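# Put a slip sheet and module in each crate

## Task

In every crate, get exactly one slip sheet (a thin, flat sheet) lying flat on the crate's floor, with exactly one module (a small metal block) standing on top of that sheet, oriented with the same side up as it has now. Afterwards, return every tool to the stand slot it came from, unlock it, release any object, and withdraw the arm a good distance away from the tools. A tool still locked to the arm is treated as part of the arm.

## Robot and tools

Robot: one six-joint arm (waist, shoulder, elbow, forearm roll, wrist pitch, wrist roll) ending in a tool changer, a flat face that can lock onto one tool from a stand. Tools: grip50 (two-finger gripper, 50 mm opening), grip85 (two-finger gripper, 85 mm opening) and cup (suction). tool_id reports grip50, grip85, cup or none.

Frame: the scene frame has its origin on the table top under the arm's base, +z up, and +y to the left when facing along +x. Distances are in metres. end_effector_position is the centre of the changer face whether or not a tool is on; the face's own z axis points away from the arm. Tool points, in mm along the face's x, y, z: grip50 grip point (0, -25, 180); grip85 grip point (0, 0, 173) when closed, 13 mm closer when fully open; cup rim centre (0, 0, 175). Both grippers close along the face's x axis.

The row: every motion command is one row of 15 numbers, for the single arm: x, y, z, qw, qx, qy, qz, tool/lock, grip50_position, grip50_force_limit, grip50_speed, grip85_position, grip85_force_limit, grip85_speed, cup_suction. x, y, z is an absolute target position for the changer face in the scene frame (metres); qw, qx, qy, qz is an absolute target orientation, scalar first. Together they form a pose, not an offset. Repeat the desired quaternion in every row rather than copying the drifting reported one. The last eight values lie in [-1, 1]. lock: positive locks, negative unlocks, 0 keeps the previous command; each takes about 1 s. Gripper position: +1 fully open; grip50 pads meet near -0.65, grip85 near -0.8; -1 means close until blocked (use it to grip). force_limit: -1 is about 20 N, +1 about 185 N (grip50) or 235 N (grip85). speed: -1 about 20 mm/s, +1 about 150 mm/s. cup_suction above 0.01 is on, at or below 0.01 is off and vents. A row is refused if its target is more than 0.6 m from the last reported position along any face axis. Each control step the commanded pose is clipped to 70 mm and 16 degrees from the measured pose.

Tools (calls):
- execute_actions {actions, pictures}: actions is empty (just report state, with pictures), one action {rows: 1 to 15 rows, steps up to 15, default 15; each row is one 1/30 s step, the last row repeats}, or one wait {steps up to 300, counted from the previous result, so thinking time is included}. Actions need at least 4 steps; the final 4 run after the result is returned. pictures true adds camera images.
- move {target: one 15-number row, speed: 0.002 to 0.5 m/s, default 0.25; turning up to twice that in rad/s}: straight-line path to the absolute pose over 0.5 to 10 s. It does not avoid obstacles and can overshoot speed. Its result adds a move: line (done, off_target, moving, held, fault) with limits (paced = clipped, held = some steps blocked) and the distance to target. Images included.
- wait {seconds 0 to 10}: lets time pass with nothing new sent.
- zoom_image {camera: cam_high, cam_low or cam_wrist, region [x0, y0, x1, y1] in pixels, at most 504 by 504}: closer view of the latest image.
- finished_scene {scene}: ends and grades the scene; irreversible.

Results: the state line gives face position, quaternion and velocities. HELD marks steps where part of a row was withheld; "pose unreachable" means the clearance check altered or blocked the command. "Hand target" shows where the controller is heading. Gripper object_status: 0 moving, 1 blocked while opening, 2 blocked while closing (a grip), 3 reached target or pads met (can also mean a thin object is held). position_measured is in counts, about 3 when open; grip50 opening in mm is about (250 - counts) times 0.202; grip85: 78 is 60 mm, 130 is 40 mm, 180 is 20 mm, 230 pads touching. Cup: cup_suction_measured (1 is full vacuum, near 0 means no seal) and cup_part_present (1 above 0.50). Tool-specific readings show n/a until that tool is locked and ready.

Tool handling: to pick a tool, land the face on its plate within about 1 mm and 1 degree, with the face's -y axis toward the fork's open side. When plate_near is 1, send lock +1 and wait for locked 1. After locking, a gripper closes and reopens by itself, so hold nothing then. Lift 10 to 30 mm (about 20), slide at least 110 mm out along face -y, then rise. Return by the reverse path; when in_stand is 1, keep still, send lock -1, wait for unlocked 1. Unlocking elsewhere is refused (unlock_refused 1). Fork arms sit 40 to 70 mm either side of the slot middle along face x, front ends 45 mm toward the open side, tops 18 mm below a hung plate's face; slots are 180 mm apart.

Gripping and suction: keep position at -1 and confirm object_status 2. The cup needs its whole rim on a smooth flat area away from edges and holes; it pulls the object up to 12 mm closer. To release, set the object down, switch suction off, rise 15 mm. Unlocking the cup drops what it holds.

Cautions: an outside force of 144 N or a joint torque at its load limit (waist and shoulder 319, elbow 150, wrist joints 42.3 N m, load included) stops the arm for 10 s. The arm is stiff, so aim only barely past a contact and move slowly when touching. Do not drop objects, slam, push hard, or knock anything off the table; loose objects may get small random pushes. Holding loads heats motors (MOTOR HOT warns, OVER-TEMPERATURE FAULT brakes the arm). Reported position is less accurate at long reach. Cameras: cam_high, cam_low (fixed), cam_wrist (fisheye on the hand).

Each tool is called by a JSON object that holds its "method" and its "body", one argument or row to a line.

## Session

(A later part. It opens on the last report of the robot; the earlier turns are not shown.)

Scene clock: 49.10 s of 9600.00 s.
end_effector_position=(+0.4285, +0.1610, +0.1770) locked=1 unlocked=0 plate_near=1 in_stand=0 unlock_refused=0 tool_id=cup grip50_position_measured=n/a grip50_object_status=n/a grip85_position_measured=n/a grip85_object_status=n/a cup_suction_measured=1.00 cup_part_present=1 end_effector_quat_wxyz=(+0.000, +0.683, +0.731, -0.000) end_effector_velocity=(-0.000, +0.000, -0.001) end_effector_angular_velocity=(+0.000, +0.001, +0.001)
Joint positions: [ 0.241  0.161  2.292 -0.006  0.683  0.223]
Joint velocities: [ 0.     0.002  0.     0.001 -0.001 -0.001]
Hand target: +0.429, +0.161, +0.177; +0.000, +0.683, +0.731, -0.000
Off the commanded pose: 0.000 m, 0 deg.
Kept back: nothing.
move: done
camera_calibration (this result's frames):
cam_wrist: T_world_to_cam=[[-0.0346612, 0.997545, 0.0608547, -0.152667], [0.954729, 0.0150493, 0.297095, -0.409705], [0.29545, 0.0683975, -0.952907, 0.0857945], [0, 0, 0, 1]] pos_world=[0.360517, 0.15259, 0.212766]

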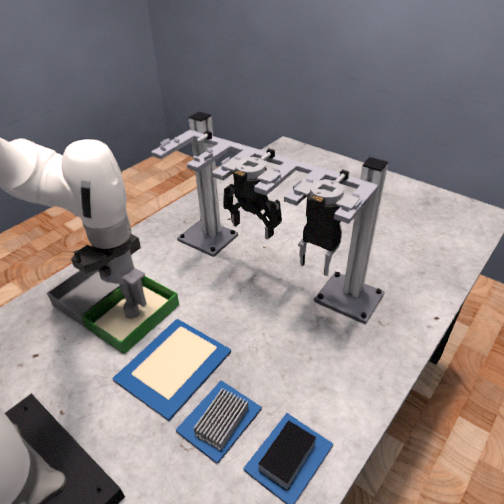

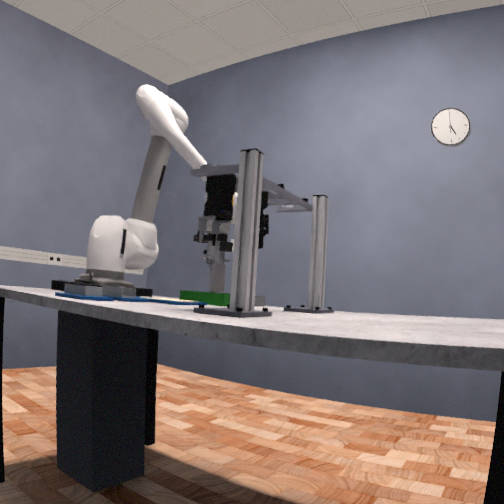

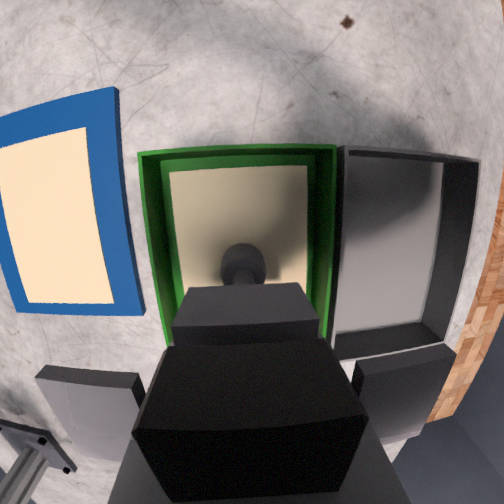

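{"method": "move", "body": {
  "target": [0.4284, 0.1610, 0.1715, 0, 0.68264, 0.73076, 0, 0, 1, 0, 0, 1, 0, 0, 1],
  "speed": 0.01
}}

{"method": "execute_actions", "body": {
  "actions": [
    {"rows": [[0.4284, 0.1610, 0.1715, 0, 0.68264, 0.73076, 0, 0, 1, 0, 0, 1, 0, 0, -1]], "steps": 15}
  ],
  "pictures": true
}}

Scene clock: 50.53 s of 9600.00 s.
end_effector_position=(+0.4284, +0.1610, +0.1715) locked=1 unlocked=0 plate_near=1 in_stand=0 unlock_refused=0 tool_id=cup grip50_position_measured=n/a grip50_object_status=n/a grip85_position_measured=n/a grip85_object_status=n/a cup_suction_measured=1.00 cup_part_present=1 end_effector_quat_wxyz=(+0.000, +0.683, +0.731, -0.000) end_effector_velocity=(-0.000, +0.000, -0.000) end_effector_angular_velocity=(+0.001, +0.001, -0.001)
Joint positions: [ 0.241  0.17   2.296 -0.006  0.67   0.223]
Joint velocities: [-0.     0.001 -0.     0.002  0.    -0.001]
Hand target: +0.428, +0.161, +0.171; +0.000, +0.683, +0.731, -0.000
Off the commanded pose: 0.000 m, 0 deg.
Kept back: nothing.
move: done
camera_calibration (this result's frames):
cam_wrist: T_world_to_cam=[[-0.0346696, 0.997541, 0.0609063, -0.152331], [0.954741, 0.0150448, 0.297057, -0.407991], [0.29541, 0.0684486, -0.952915, 0.0806244], [0, 0, 0, 1]] pos_world=[0.360427, 0.152576, 0.207302]

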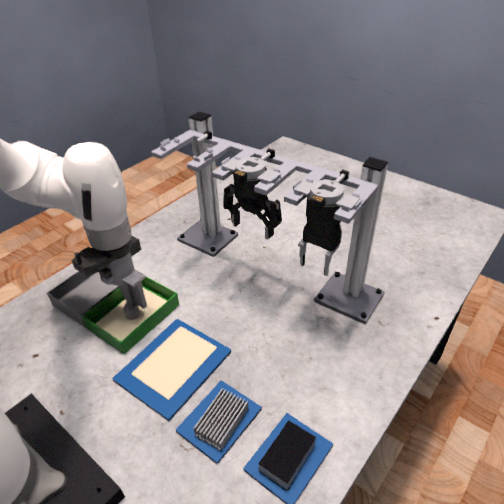

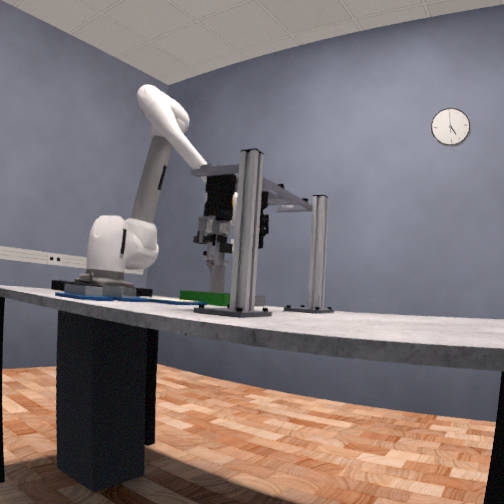

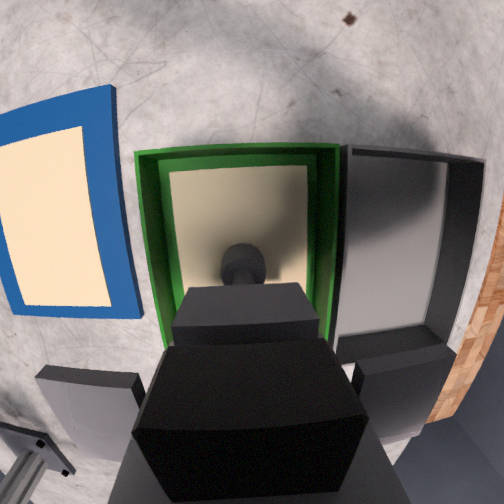

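Scene clock: 50.90 s of 9600.00 s.
end_effector_position=(+0.4284, +0.1610, +0.1715) locked=1 unlocked=0 plate_near=1 in_stand=0 unlock_refused=0 tool_id=cup grip50_position_measured=n/a grip50_object_status=n/a grip85_position_measured=n/a grip85_object_status=n/a cup_suction_measured=0.01 cup_part_present=0 end_effector_quat_wxyz=(+0.000, +0.683, +0.731, -0.000) end_effector_velocity=(+0.000, +0.000, -0.000) end_effector_angular_velocity=(-0.000, +0.000, +0.001)
Joint positions: [ 0.241  0.17   2.296 -0.006  0.67   0.223]
Joint velocities: [-0.     0.001 -0.    -0.    -0.    -0.001]
Steps of this call (steps 1 to 11: the first 11 steps of this action). Readings (end_effector_position | what the end effector reports):
1: (+0.4284, +0.1610, +0.1715) | locked=1 unlocked=0 plate_near=1 in_stand=0 unlock_refused=0 tool_id=cup grip50_position_measured=n/a grip50_object_status=n/a grip85_position_measured=n/a grip85_object_status=n/a cup_suction_measured=0.54 cup_part_present=1
2: (+0.4284, +0.1610, +0.1715) | locked=1 unlocked=0 plate_near=1 in_stand=0 unlock_refused=0 tool_id=cup grip50_position_measured=n/a grip50_object_status=n/a grip85_position_measured=n/a grip85_object_status=n/a cup_suction_measured=0.12 cup_part_present=0
4: (+0.4284, +0.1610, +0.1715) | locked=1 unlocked=0 plate_near=1 in_stand=0 unlock_refused=0 tool_id=cup grip50_position_measured=n/a grip50_object_status=n/a grip85_position_measured=n/a grip85_object_status=n/a cup_suction_measured=0.01 cup_part_present=0
8: (+0.4284, +0.1610, +0.1715) | locked=1 unlocked=0 plate_near=1 in_stand=0 unlock_refused=0 tool_id=cup grip50_position_measured=n/a grip50_object_status=n/a grip85_position_measured=n/a grip85_object_status=n/a cup_suction_measured=0.01 cup_part_present=0
11: the state above
camera_calibration (this result's frames):
cam_wrist: T_world_to_cam=[[-0.0346872, 0.997539, 0.0609324, -0.152331], [0.954747, 0.0150553, 0.297038, -0.407982], [0.29539, 0.0684784, -0.95292, 0.0806271], [0, 0, 0, 1]] pos_world=[0.360419, 0.152577, 0.207299]

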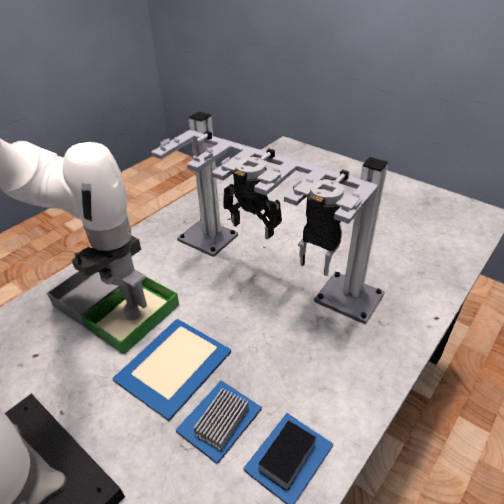

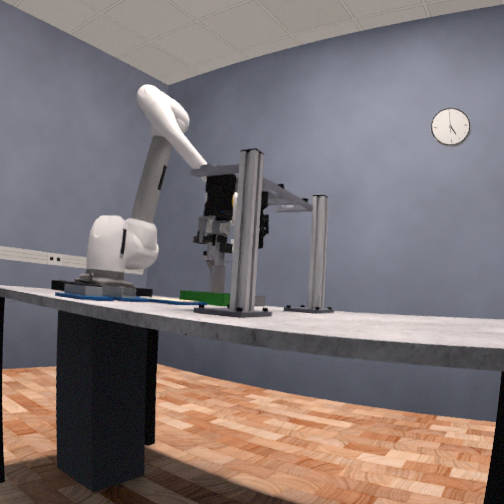

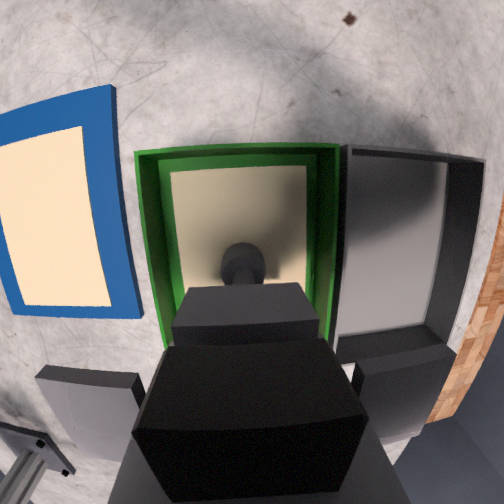

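{"method": "move", "body": {
  "target": [0.4284, 0.1610, 0.24, 0, 0.68264, 0.73076, 0, 0, 1, 0, 0, 1, 0, 0, -1],
  "speed": 0.1
}}

{"method": "move", "body": {
  "target": [0.3971, -0.0232, 0.205, 0, 0.67688, 0.7361, 0, 0, 1, 0, 0, 1, 0, 0, -1],
  "speed": 0.25
}}

{"method": "zoom_image", "body": {
  "camera": "cam_wrist",
  "region": [140, 125, 340, 305]
}}

Scene clock: 52.10 s of 9600.00 s.
end_effector_position=(+0.4282, +0.1610, +0.2401) locked=1 unlocked=0 plate_near=1 in_stand=0 unlock_refused=0 tool_id=cup grip50_position_measured=n/a grip50_object_status=n/a grip85_position_measured=n/a grip85_object_status=n/a cup_suction_measured=0.01 cup_part_present=0 end_effector_quat_wxyz=(-0.000, +0.683, +0.731, +0.000) end_effector_velocity=(-0.000, +0.000, +0.001) end_effector_angular_velocity=(+0.000, -0.000, -0.001)
Joint positions: [ 0.241  0.064  2.242 -0.005  0.83   0.222]
Joint velocities: [ 0.001 -0.001 -0.     0.     0.001  0.001]
Hand target: +0.428, +0.161, +0.240; -0.000, +0.683, +0.731, +0.000
Off your previous action's commanded pose: 0.000 m, 0 deg at its last step (step 4 of this call).
Off the commanded pose: 0.000 m, 0 deg.
Kept back: nothing.
move: done
camera_calibration (this result's frames):
cam_wrist: T_world_to_cam=[[-0.0348534, 0.997524, 0.0610843, -0.156458], [0.954783, 0.0151781, 0.296916, -0.428152], [0.295254, 0.0686708, -0.952948, 0.146056], [0, 0, 0, 1]] pos_world=[0.360215, 0.15254, 0.275866]

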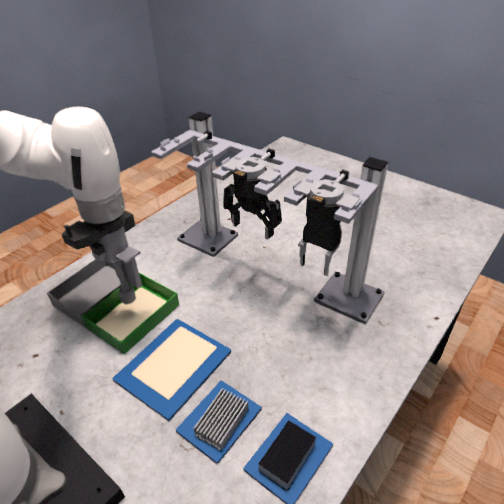

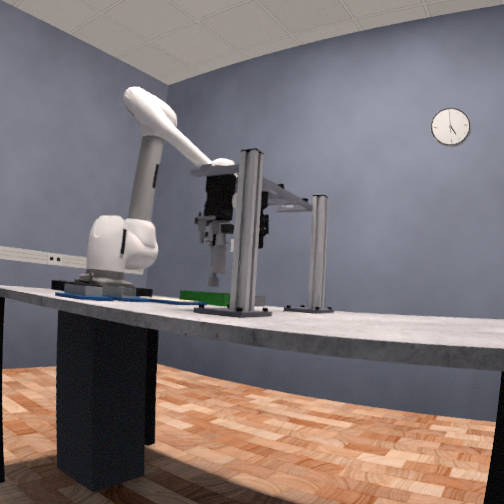

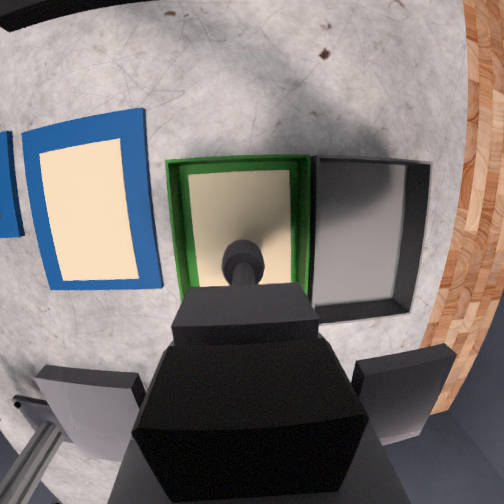

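Scene clock: 53.27 s of 9600.00 s.
end_effector_position=(+0.3971, -0.0234, +0.2049) locked=1 unlocked=0 plate_near=1 in_stand=0 unlock_refused=0 tool_id=cup grip50_position_measured=n/a grip50_object_status=n/a grip85_position_measured=n/a grip85_object_status=n/a cup_suction_measured=0.01 cup_part_present=0 end_effector_quat_wxyz=(+0.000, +0.677, +0.736, -0.000) end_effector_velocity=(-0.000, -0.000, -0.001) end_effector_angular_velocity=(+0.000, +0.002, -0.000)
Joint positions: [-0.19   0.025  2.373 -0.003  0.737 -0.226]
Joint velocities: [-0.001  0.001  0.     0.     0.    -0.001]
Hand target: +0.397, -0.023, +0.205; +0.000, +0.677, +0.736, -0.000
Off the commanded pose: 0.000 m, 0 deg.
Kept back: nothing.
move: done
camera_calibration (this result's frames):
cam_wrist: T_world_to_cam=[[-0.0503828, 0.996925, 0.0600094, 0.0349457], [0.954268, 0.0303246, 0.29741, -0.384791], [0.294676, 0.0722494, -0.952862, 0.134644], [0, 0, 0, 1]] pos_world=[0.329278, -0.0328976, 0.240641]

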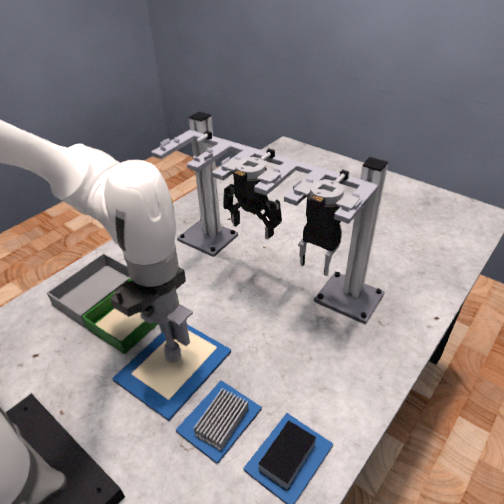

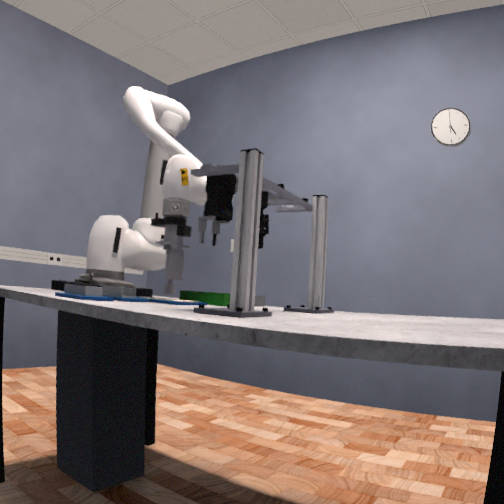

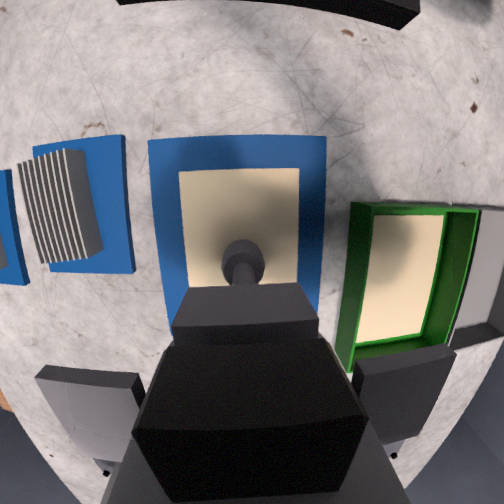

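Region (140, 125, 340, 305) of cam_wrist's 504x504 image, scaled by 2.520, with more detail than that image has; it fills the top 454 rows of this view, and the rest is white.

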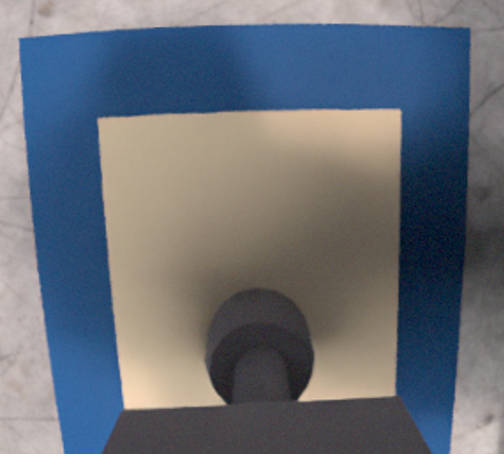

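{"method": "move", "body": {
  "target": [0.3971, -0.0232, 0.1855, 0, 0.67688, 0.7361, 0, 0, 1, 0, 0, 1, 0, 0, 1],
  "speed": 0.025
}}

Scene clock: 54.50 s of 9600.00 s.
end_effector_position=(+0.3972, -0.0232, +0.1855) locked=1 unlocked=0 plate_near=1 in_stand=0 unlock_refused=0 tool_id=cup grip50_position_measured=n/a grip50_object_status=n/a grip85_position_measured=n/a grip85_object_status=n/a cup_suction_measured=0.96 cup_part_present=1 end_effector_quat_wxyz=(+0.000, +0.677, +0.736, -0.000) end_effector_velocity=(-0.000, -0.000, +0.000) end_effector_angular_velocity=(+0.000, -0.001, -0.001)
Joint positions: [-0.19   0.059  2.389 -0.002  0.687 -0.227]
Joint velocities: [-0.    -0.001  0.     0.    -0.     0.001]
Hand target: +0.397, -0.023, +0.185; +0.000, +0.677, +0.736, -0.000
Off the commanded pose: 0.000 m, 0 deg.
Kept back: nothing.
move: done
camera_calibration (this result's frames):
cam_wrist: T_world_to_cam=[[-0.0503454, 0.996874, 0.060887, 0.0357137], [0.954387, 0.0300562, 0.297054, -0.379038], [0.294296, 0.0730651, -0.952917, 0.116345], [0, 0, 0, 1]] pos_world=[0.329308, -0.0327104, 0.221287]

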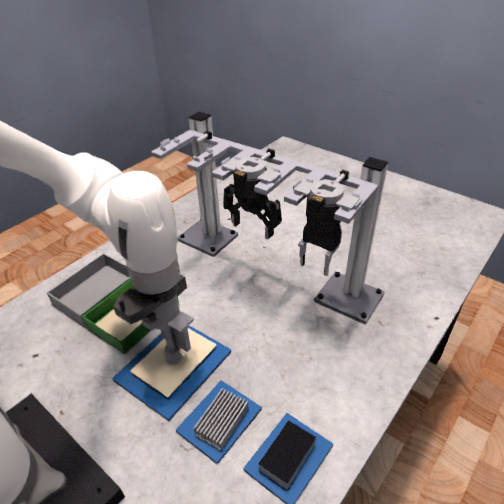

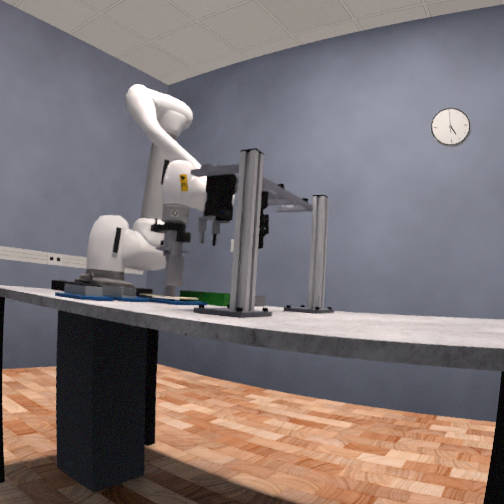

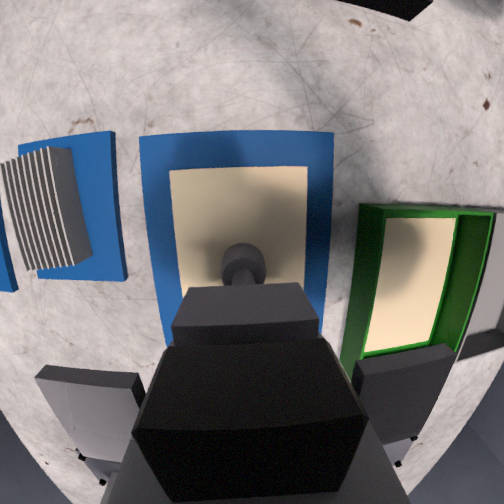

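{"method": "move", "body": {
  "target": [0.3971, -0.0232, 0.245, 0, 0.67688, 0.7361, 0, 0, 1, 0, 0, 1, 0, 0, 1],
  "speed": 0.1
}}

{"method": "move", "body": {
  "target": [0.4164, 0.3040, 0.232, 0, 0.67688, 0.7361, 0, 0, 1, 0, 0, 1, 0, 0, 1],
  "speed": 0.2
}}

{"method": "zoom_image", "body": {
  "camera": "cam_wrist",
  "region": [130, 120, 360, 330]
}}

Scene clock: 55.63 s of 9600.00 s.
end_effector_position=(+0.3969, -0.0231, +0.2451) locked=1 unlocked=0 plate_near=1 in_stand=0 unlock_refused=0 tool_id=cup grip50_position_measured=n/a grip50_object_status=n/a grip85_position_measured=n/a grip85_object_status=n/a cup_suction_measured=1.00 cup_part_present=1 end_effector_quat_wxyz=(-0.000, +0.677, +0.736, +0.000) end_effector_velocity=(+0.000, +0.000, -0.000) end_effector_angular_velocity=(-0.000, +0.000, +0.002)
Joint positions: [-0.19  -0.04   2.336 -0.001  0.839 -0.227]
Joint velocities: [ 0.     0.    -0.    -0.     0.    -0.001]
Hand target: +0.397, -0.023, +0.245; -0.000, +0.677, +0.736, +0.000
Off the commanded pose: 0.000 m, 0 deg.
Kept back: nothing.
move: done
camera_calibration (this result's frames):
cam_wrist: T_world_to_cam=[[-0.0505311, 0.996851, 0.0611149, 0.0320042], [0.954404, 0.0301717, 0.296988, -0.396503], [0.294209, 0.0733355, -0.952923, 0.173213], [0, 0, 0, 1]] pos_world=[0.32908, -0.0326429, 0.28086]

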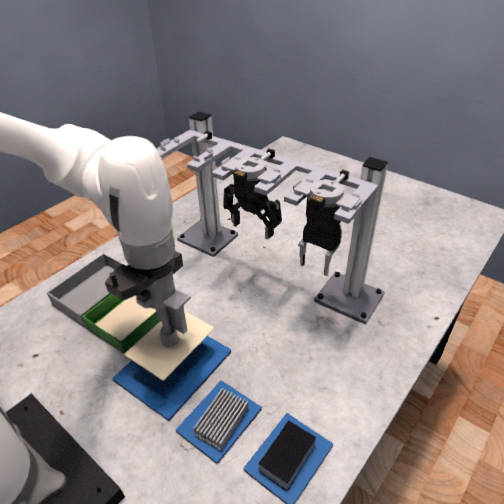

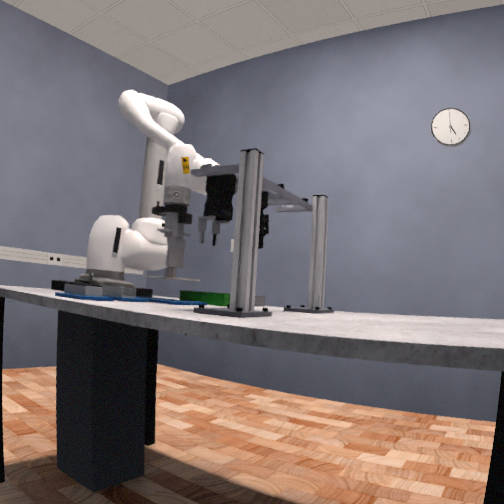

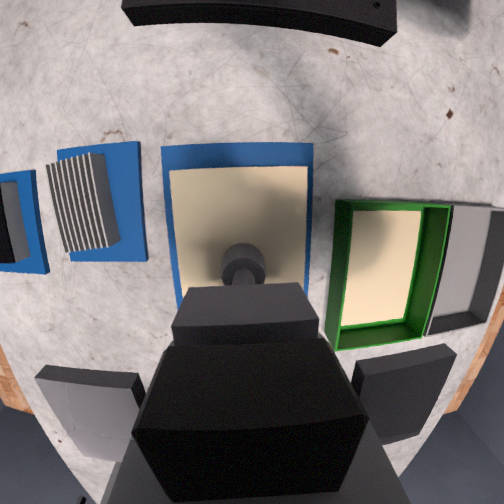

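Scene clock: 57.63 s of 9600.00 s.
end_effector_position=(+0.4164, +0.3044, +0.2322) locked=1 unlocked=0 plate_near=1 in_stand=0 unlock_refused=0 tool_id=cup grip50_position_measured=n/a grip50_object_status=n/a grip85_position_measured=n/a grip85_object_status=n/a cup_suction_measured=1.00 cup_part_present=1 end_effector_quat_wxyz=(-0.001, +0.677, +0.736, +0.000) end_effector_velocity=(+0.000, +0.000, -0.001) end_effector_angular_velocity=(-0.001, +0.001, -0.000)
Joint positions: [ 0.522  0.162  2.148 -0.005  0.827  0.487]
Joint velocities: [ 0.     0.002 -0.001 -0.    -0.     0.001]
Hand target: +0.416, +0.304, +0.232; -0.001, +0.677, +0.736, +0.000
Off the commanded pose: 0.000 m, 0 deg.
Kept back: nothing.
move: done
camera_calibration (this result's frames):
cam_wrist: T_world_to_cam=[[-0.0503008, 0.996796, 0.0621837, -0.293005], [0.95467, 0.0296981, 0.296182, -0.420887], [0.293387, 0.074263, -0.953105, 0.131298], [0, 0, 0, 1]] pos_world=[0.348549, 0.294815, 0.26802]

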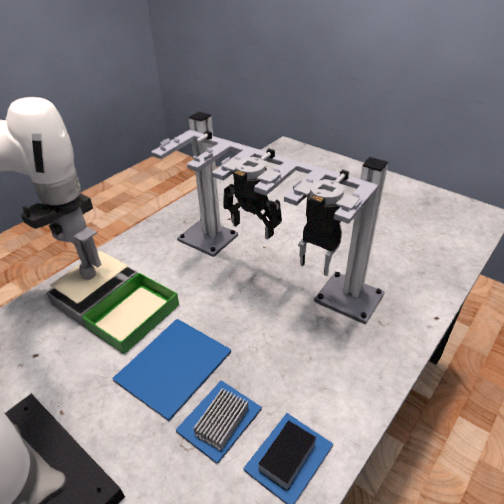

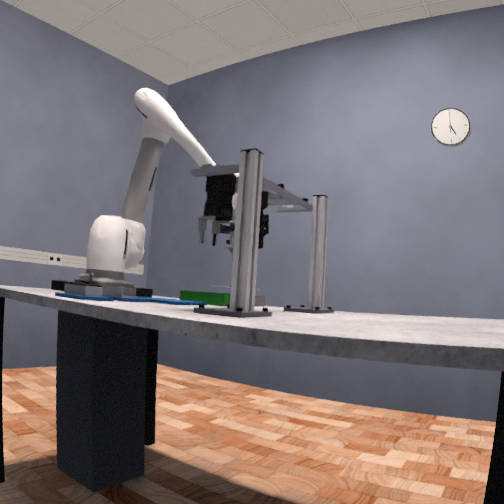

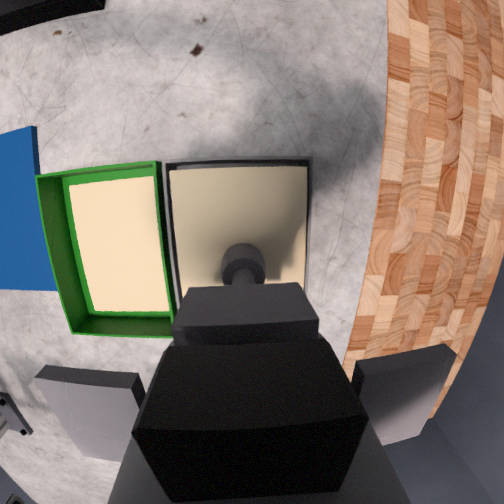

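Region (130, 120, 360, 330) of cam_wrist's 504x504 image, scaled by 2.191, with more detail than that image has; it fills the top 460 rows of this view, and the rest is white.

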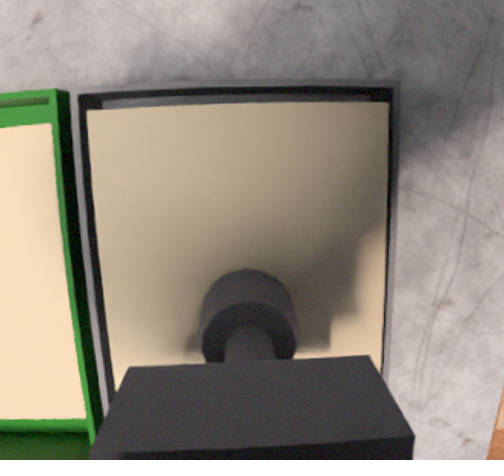

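{"method": "move", "body": {
  "target": [0.4179, 0.3032, 0.213, 0, 0.67688, 0.7361, 0, 0, 1, 0, 0, 1, 0, 0, 1],
  "speed": 0.05
}}

{"method": "zoom_image", "body": {
  "camera": "cam_wrist",
  "region": [130, 120, 360, 330]
}}

{"method": "zoom_image", "body": {
  "camera": "cam_high",
  "region": [20, 210, 180, 350]
}}

Scene clock: 58.67 s of 9600.00 s.
end_effector_position=(+0.4180, +0.3032, +0.2130) locked=1 unlocked=0 plate_near=1 in_stand=0 unlock_refused=0 tool_id=cup grip50_position_measured=n/a grip50_object_status=n/a grip85_position_measured=n/a grip85_object_status=n/a cup_suction_measured=1.00 cup_part_present=1 end_effector_quat_wxyz=(+0.000, +0.677, +0.736, +0.000) end_effector_velocity=(-0.000, -0.000, +0.000) end_effector_angular_velocity=(-0.000, -0.001, -0.000)
Joint positions: [ 0.518  0.188  2.162 -0.007  0.787  0.486]
Joint velocities: [ 0.    -0.001  0.    -0.001 -0.     0.001]
Hand target: +0.418, +0.303, +0.213; +0.000, +0.677, +0.736, -0.000
Off the commanded pose: 0.000 m, 0 deg.
Kept back: nothing.
move: done
camera_calibration (this result's frames):
cam_wrist: T_world_to_cam=[[-0.0503625, 0.996871, 0.060921, -0.290341], [0.954376, 0.0300597, 0.297091, -0.416875], [0.29433, 0.0731038, -0.952904, 0.112569], [0, 0, 0, 1]] pos_world=[0.3501, 0.293734, 0.248805]

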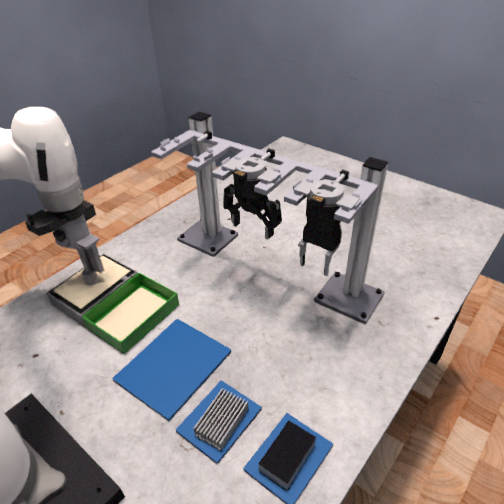

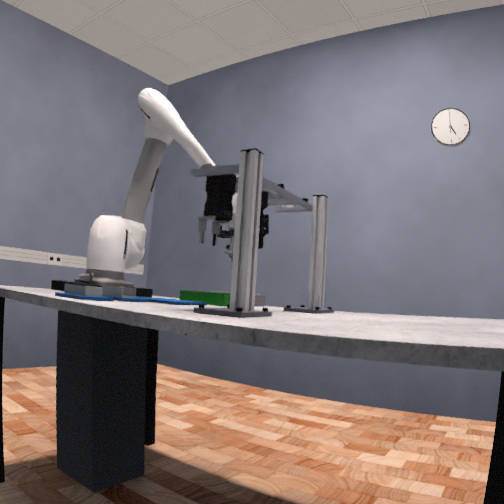

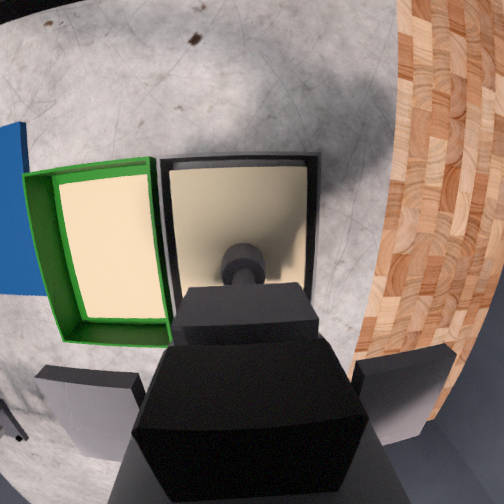

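Region (130, 120, 360, 330) of cam_wrist's 504x504 image, scaled by 2.191, with more detail than that image has; it fills the top 460 rows of this view, and the rest is white.

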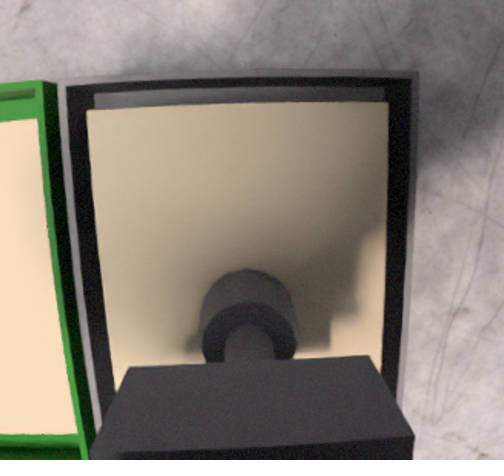

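Region (20, 210, 180, 350) of cam_high's 504x504 image, scaled by 3.150, with more detail than that image has; it fills the top 441 rows of this view, and the rest is white.

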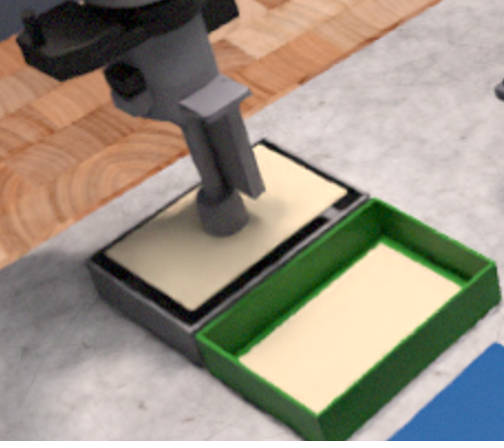

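{"method": "move", "body": {
  "target": [0.4179, 0.3034, 0.178, 0, 0.67688, 0.7361, 0, 0, 1, 0, 0, 1, 0, 0, 1],
  "speed": 0.05
}}

{"method": "move", "body": {
  "target": [0.4179, 0.3034, 0.172, 0, 0.67688, 0.7361, 0, 0, 1, 0, 0, 1, 0, 0, 1],
  "speed": 0.012
}}

{"method": "execute_actions", "body": {
  "actions": [
    {"rows": [[0.4179, 0.3034, 0.172, 0, 0.67688, 0.7361, 0, 0, 1, 0, 0, 1, 0, 0, -1]], "steps": 10}
  ]
}}

{"method": "move", "body": {
  "target": [0.4179, 0.3034, 0.245, 0, 0.67688, 0.7361, 0, 0, 1, 0, 0, 1, 0, 0, -1],
  "speed": 0.1
}}

Scene clock: 59.93 s of 9600.00 s.
end_effector_position=(+0.4180, +0.3034, +0.1780) locked=1 unlocked=0 plate_near=1 in_stand=0 unlock_refused=0 tool_id=cup grip50_position_measured=n/a grip50_object_status=n/a grip85_position_measured=n/a grip85_object_status=n/a cup_suction_measured=1.00 cup_part_present=1 end_effector_quat_wxyz=(+0.000, +0.677, +0.736, +0.000) end_effector_velocity=(-0.000, +0.000, -0.000) end_effector_angular_velocity=(+0.000, +0.001, -0.000)
Joint positions: [ 0.518  0.239  2.186 -0.008  0.713  0.487]
Joint velocities: [ 0.     0.     0.     0.001 -0.    -0.   ]
Hand target: +0.418, +0.303, +0.178; +0.000, +0.677, +0.736, -0.000
Off the commanded pose: 0.000 m, 0 deg.
Kept back: nothing.
move: done
camera_calibration (this result's frames):
cam_wrist: T_world_to_cam=[[-0.0503331, 0.996875, 0.060888, -0.288419], [0.95437, 0.0300398, 0.297112, -0.406513], [0.294354, 0.0730642, -0.952899, 0.0791679], [0, 0, 0, 1]] pos_world=[0.350143, 0.293945, 0.21378]

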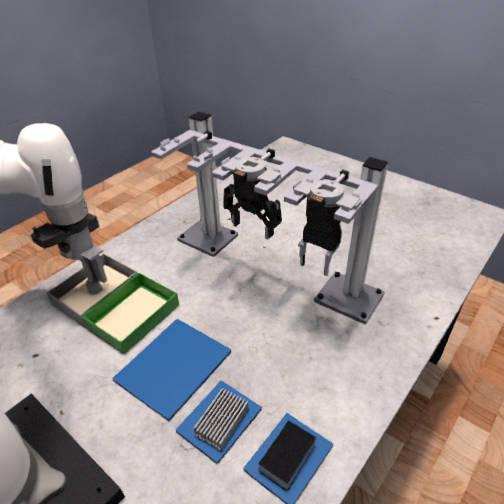

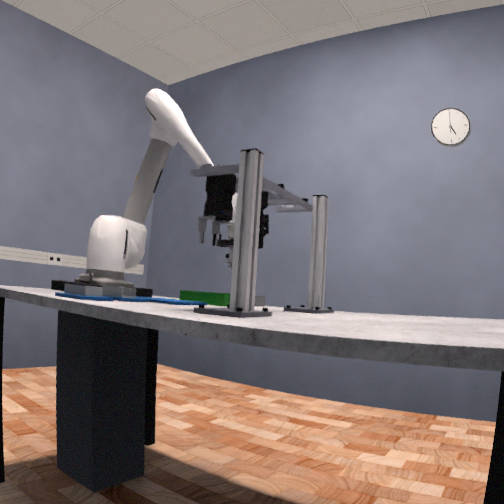

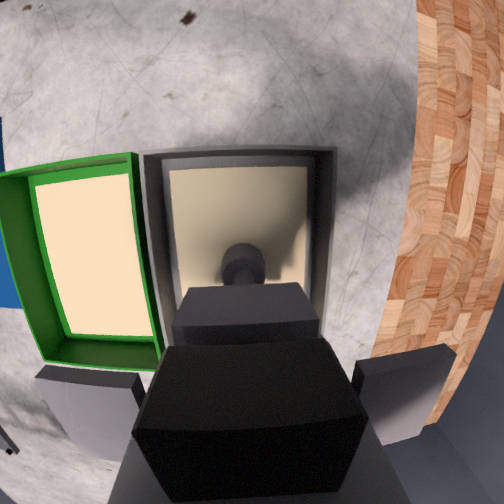

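Scene clock: 60.67 s of 9600.00 s.
end_effector_position=(+0.4179, +0.3034, +0.1720) locked=1 unlocked=0 plate_near=1 in_stand=0 unlock_refused=0 tool_id=cup grip50_position_measured=n/a grip50_object_status=n/a grip85_position_measured=n/a grip85_object_status=n/a cup_suction_measured=1.00 cup_part_present=1 end_effector_quat_wxyz=(+0.000, +0.677, +0.736, +0.000) end_effector_velocity=(-0.000, +0.000, +0.001) end_effector_angular_velocity=(+0.001, -0.001, -0.003)
Joint positions: [ 0.518  0.248  2.189 -0.008  0.7    0.487]
Joint velocities: [ 0.    -0.001  0.     0.001 -0.     0.002]
Hand target: +0.418, +0.303, +0.172; +0.000, +0.677, +0.736, -0.000
Off the commanded pose: 0.000 m, 0 deg.
Kept back: nothing.
move: done
camera_calibration (this result's frames):
cam_wrist: T_world_to_cam=[[-0.0503549, 0.996871, 0.0609328, -0.28803], [0.954388, 0.0300519, 0.297053, -0.404661], [0.294292, 0.0731116, -0.952915, 0.073509], [0, 0, 0, 1]] pos_world=[0.350067, 0.293915, 0.207804]

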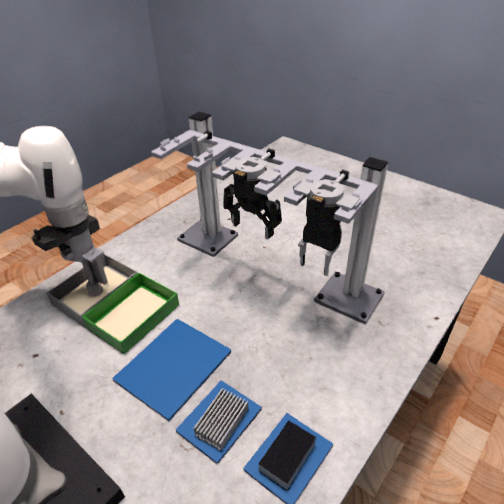

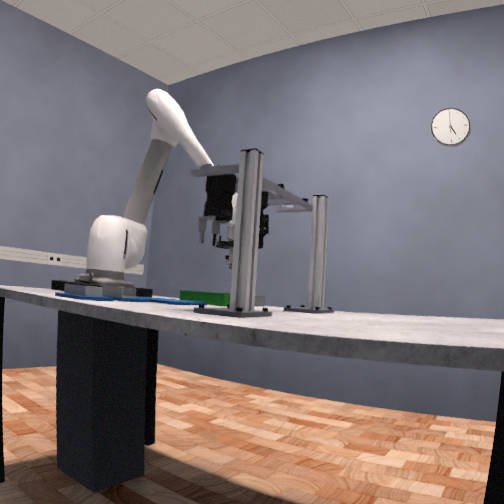

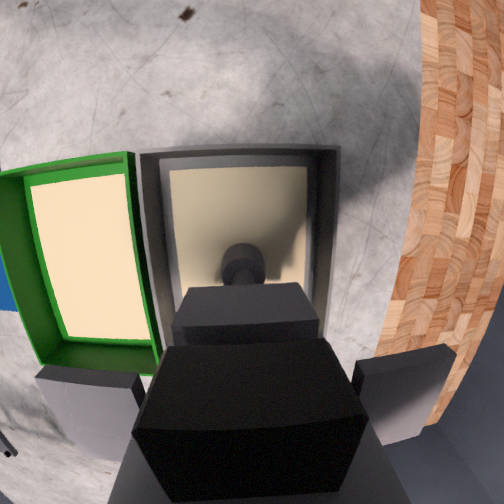

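Scene clock: 60.87 s of 9600.00 s.
end_effector_position=(+0.4179, +0.3034, +0.1720) locked=1 unlocked=0 plate_near=1 in_stand=0 unlock_refused=0 tool_id=cup grip50_position_measured=n/a grip50_object_status=n/a grip85_position_measured=n/a grip85_object_status=n/a cup_suction_measured=0.01 cup_part_present=0 end_effector_quat_wxyz=(+0.000, +0.677, +0.736, -0.000) end_effector_velocity=(-0.000, +0.000, -0.000) end_effector_angular_velocity=(+0.000, -0.000, -0.001)
Joint positions: [ 0.518  0.248  2.19  -0.008  0.7    0.487]
Joint velocities: [ 0.     0.    -0.     0.    -0.     0.001]
Steps of this call (steps 1 to 6: the first 6 steps of this action). Readings (end_effector_position | what the end effector reports):
1: (+0.4179, +0.3034, +0.1720) | locked=1 unlocked=0 plate_near=1 in_stand=0 unlock_refused=0 tool_id=cup grip50_position_measured=n/a grip50_object_status=n/a grip85_position_measured=n/a grip85_object_status=n/a cup_suction_measured=0.54 cup_part_present=1
2: (+0.4179, +0.3034, +0.1720) | locked=1 unlocked=0 plate_near=1 in_stand=0 unlock_refused=0 tool_id=cup grip50_position_measured=n/a grip50_object_status=n/a grip85_position_measured=n/a grip85_object_status=n/a cup_suction_measured=0.14 cup_part_present=0
4: (+0.4179, +0.3034, +0.1720) | locked=1 unlocked=0 plate_near=1 in_stand=0 unlock_refused=0 tool_id=cup grip50_position_measured=n/a grip50_object_status=n/a grip85_position_measured=n/a grip85_object_status=n/a cup_suction_measured=0.01 cup_part_present=0
6: the state above

Scene clock: 62.13 s of 9600.00 s.
end_effector_position=(+0.4177, +0.3033, +0.2450) locked=1 unlocked=0 plate_near=1 in_stand=0 unlock_refused=0 tool_id=cup grip50_position_measured=n/a grip50_object_status=n/a grip85_position_measured=n/a grip85_object_status=n/a cup_suction_measured=0.01 cup_part_present=0 end_effector_quat_wxyz=(-0.000, +0.677, +0.736, -0.000) end_effector_velocity=(+0.000, +0.000, +0.001) end_effector_angular_velocity=(+0.000, -0.001, +0.002)
Joint positions: [ 0.519  0.146  2.137 -0.006  0.855  0.485]
Joint velocities: [ 0.    -0.001 -0.001 -0.     0.    -0.001]
Hand target: +0.418, +0.303, +0.245; -0.000, +0.677, +0.736, +0.000
Off your previous action's commanded pose: 0.000 m, 0 deg at its last step (step 4 of this call).
Off the commanded pose: 0.000 m, 0 deg.
Kept back: nothing.
move: done
camera_calibration (this result's frames):
cam_wrist: T_world_to_cam=[[-0.050516, 0.996856, 0.0610428, -0.292363], [0.954434, 0.0301861, 0.296891, -0.426179], [0.294115, 0.0732591, -0.952958, 0.143224], [0, 0, 0, 1]] pos_world=[0.349867, 0.293816, 0.280862]

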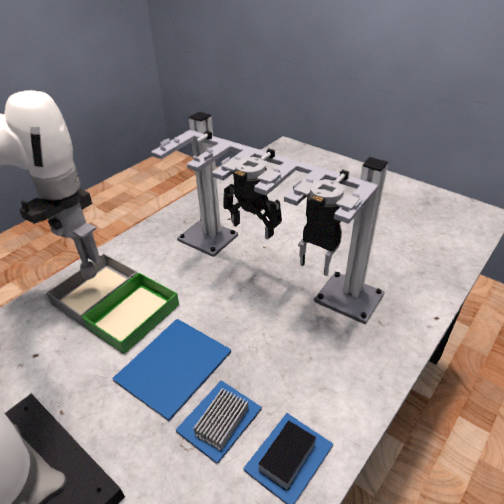

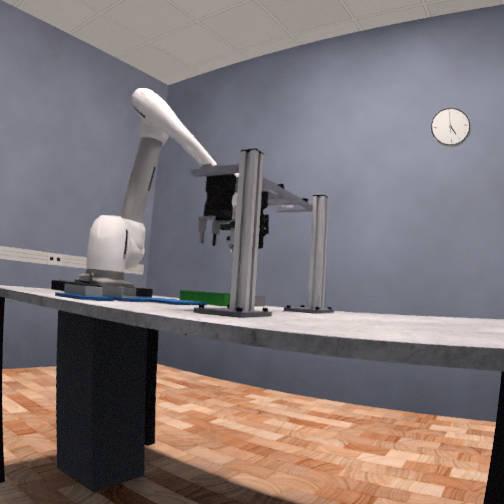

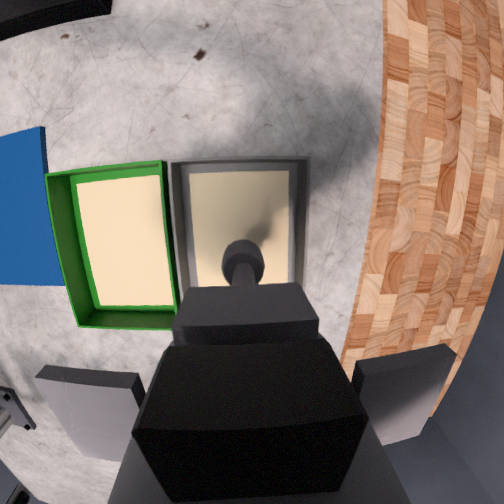

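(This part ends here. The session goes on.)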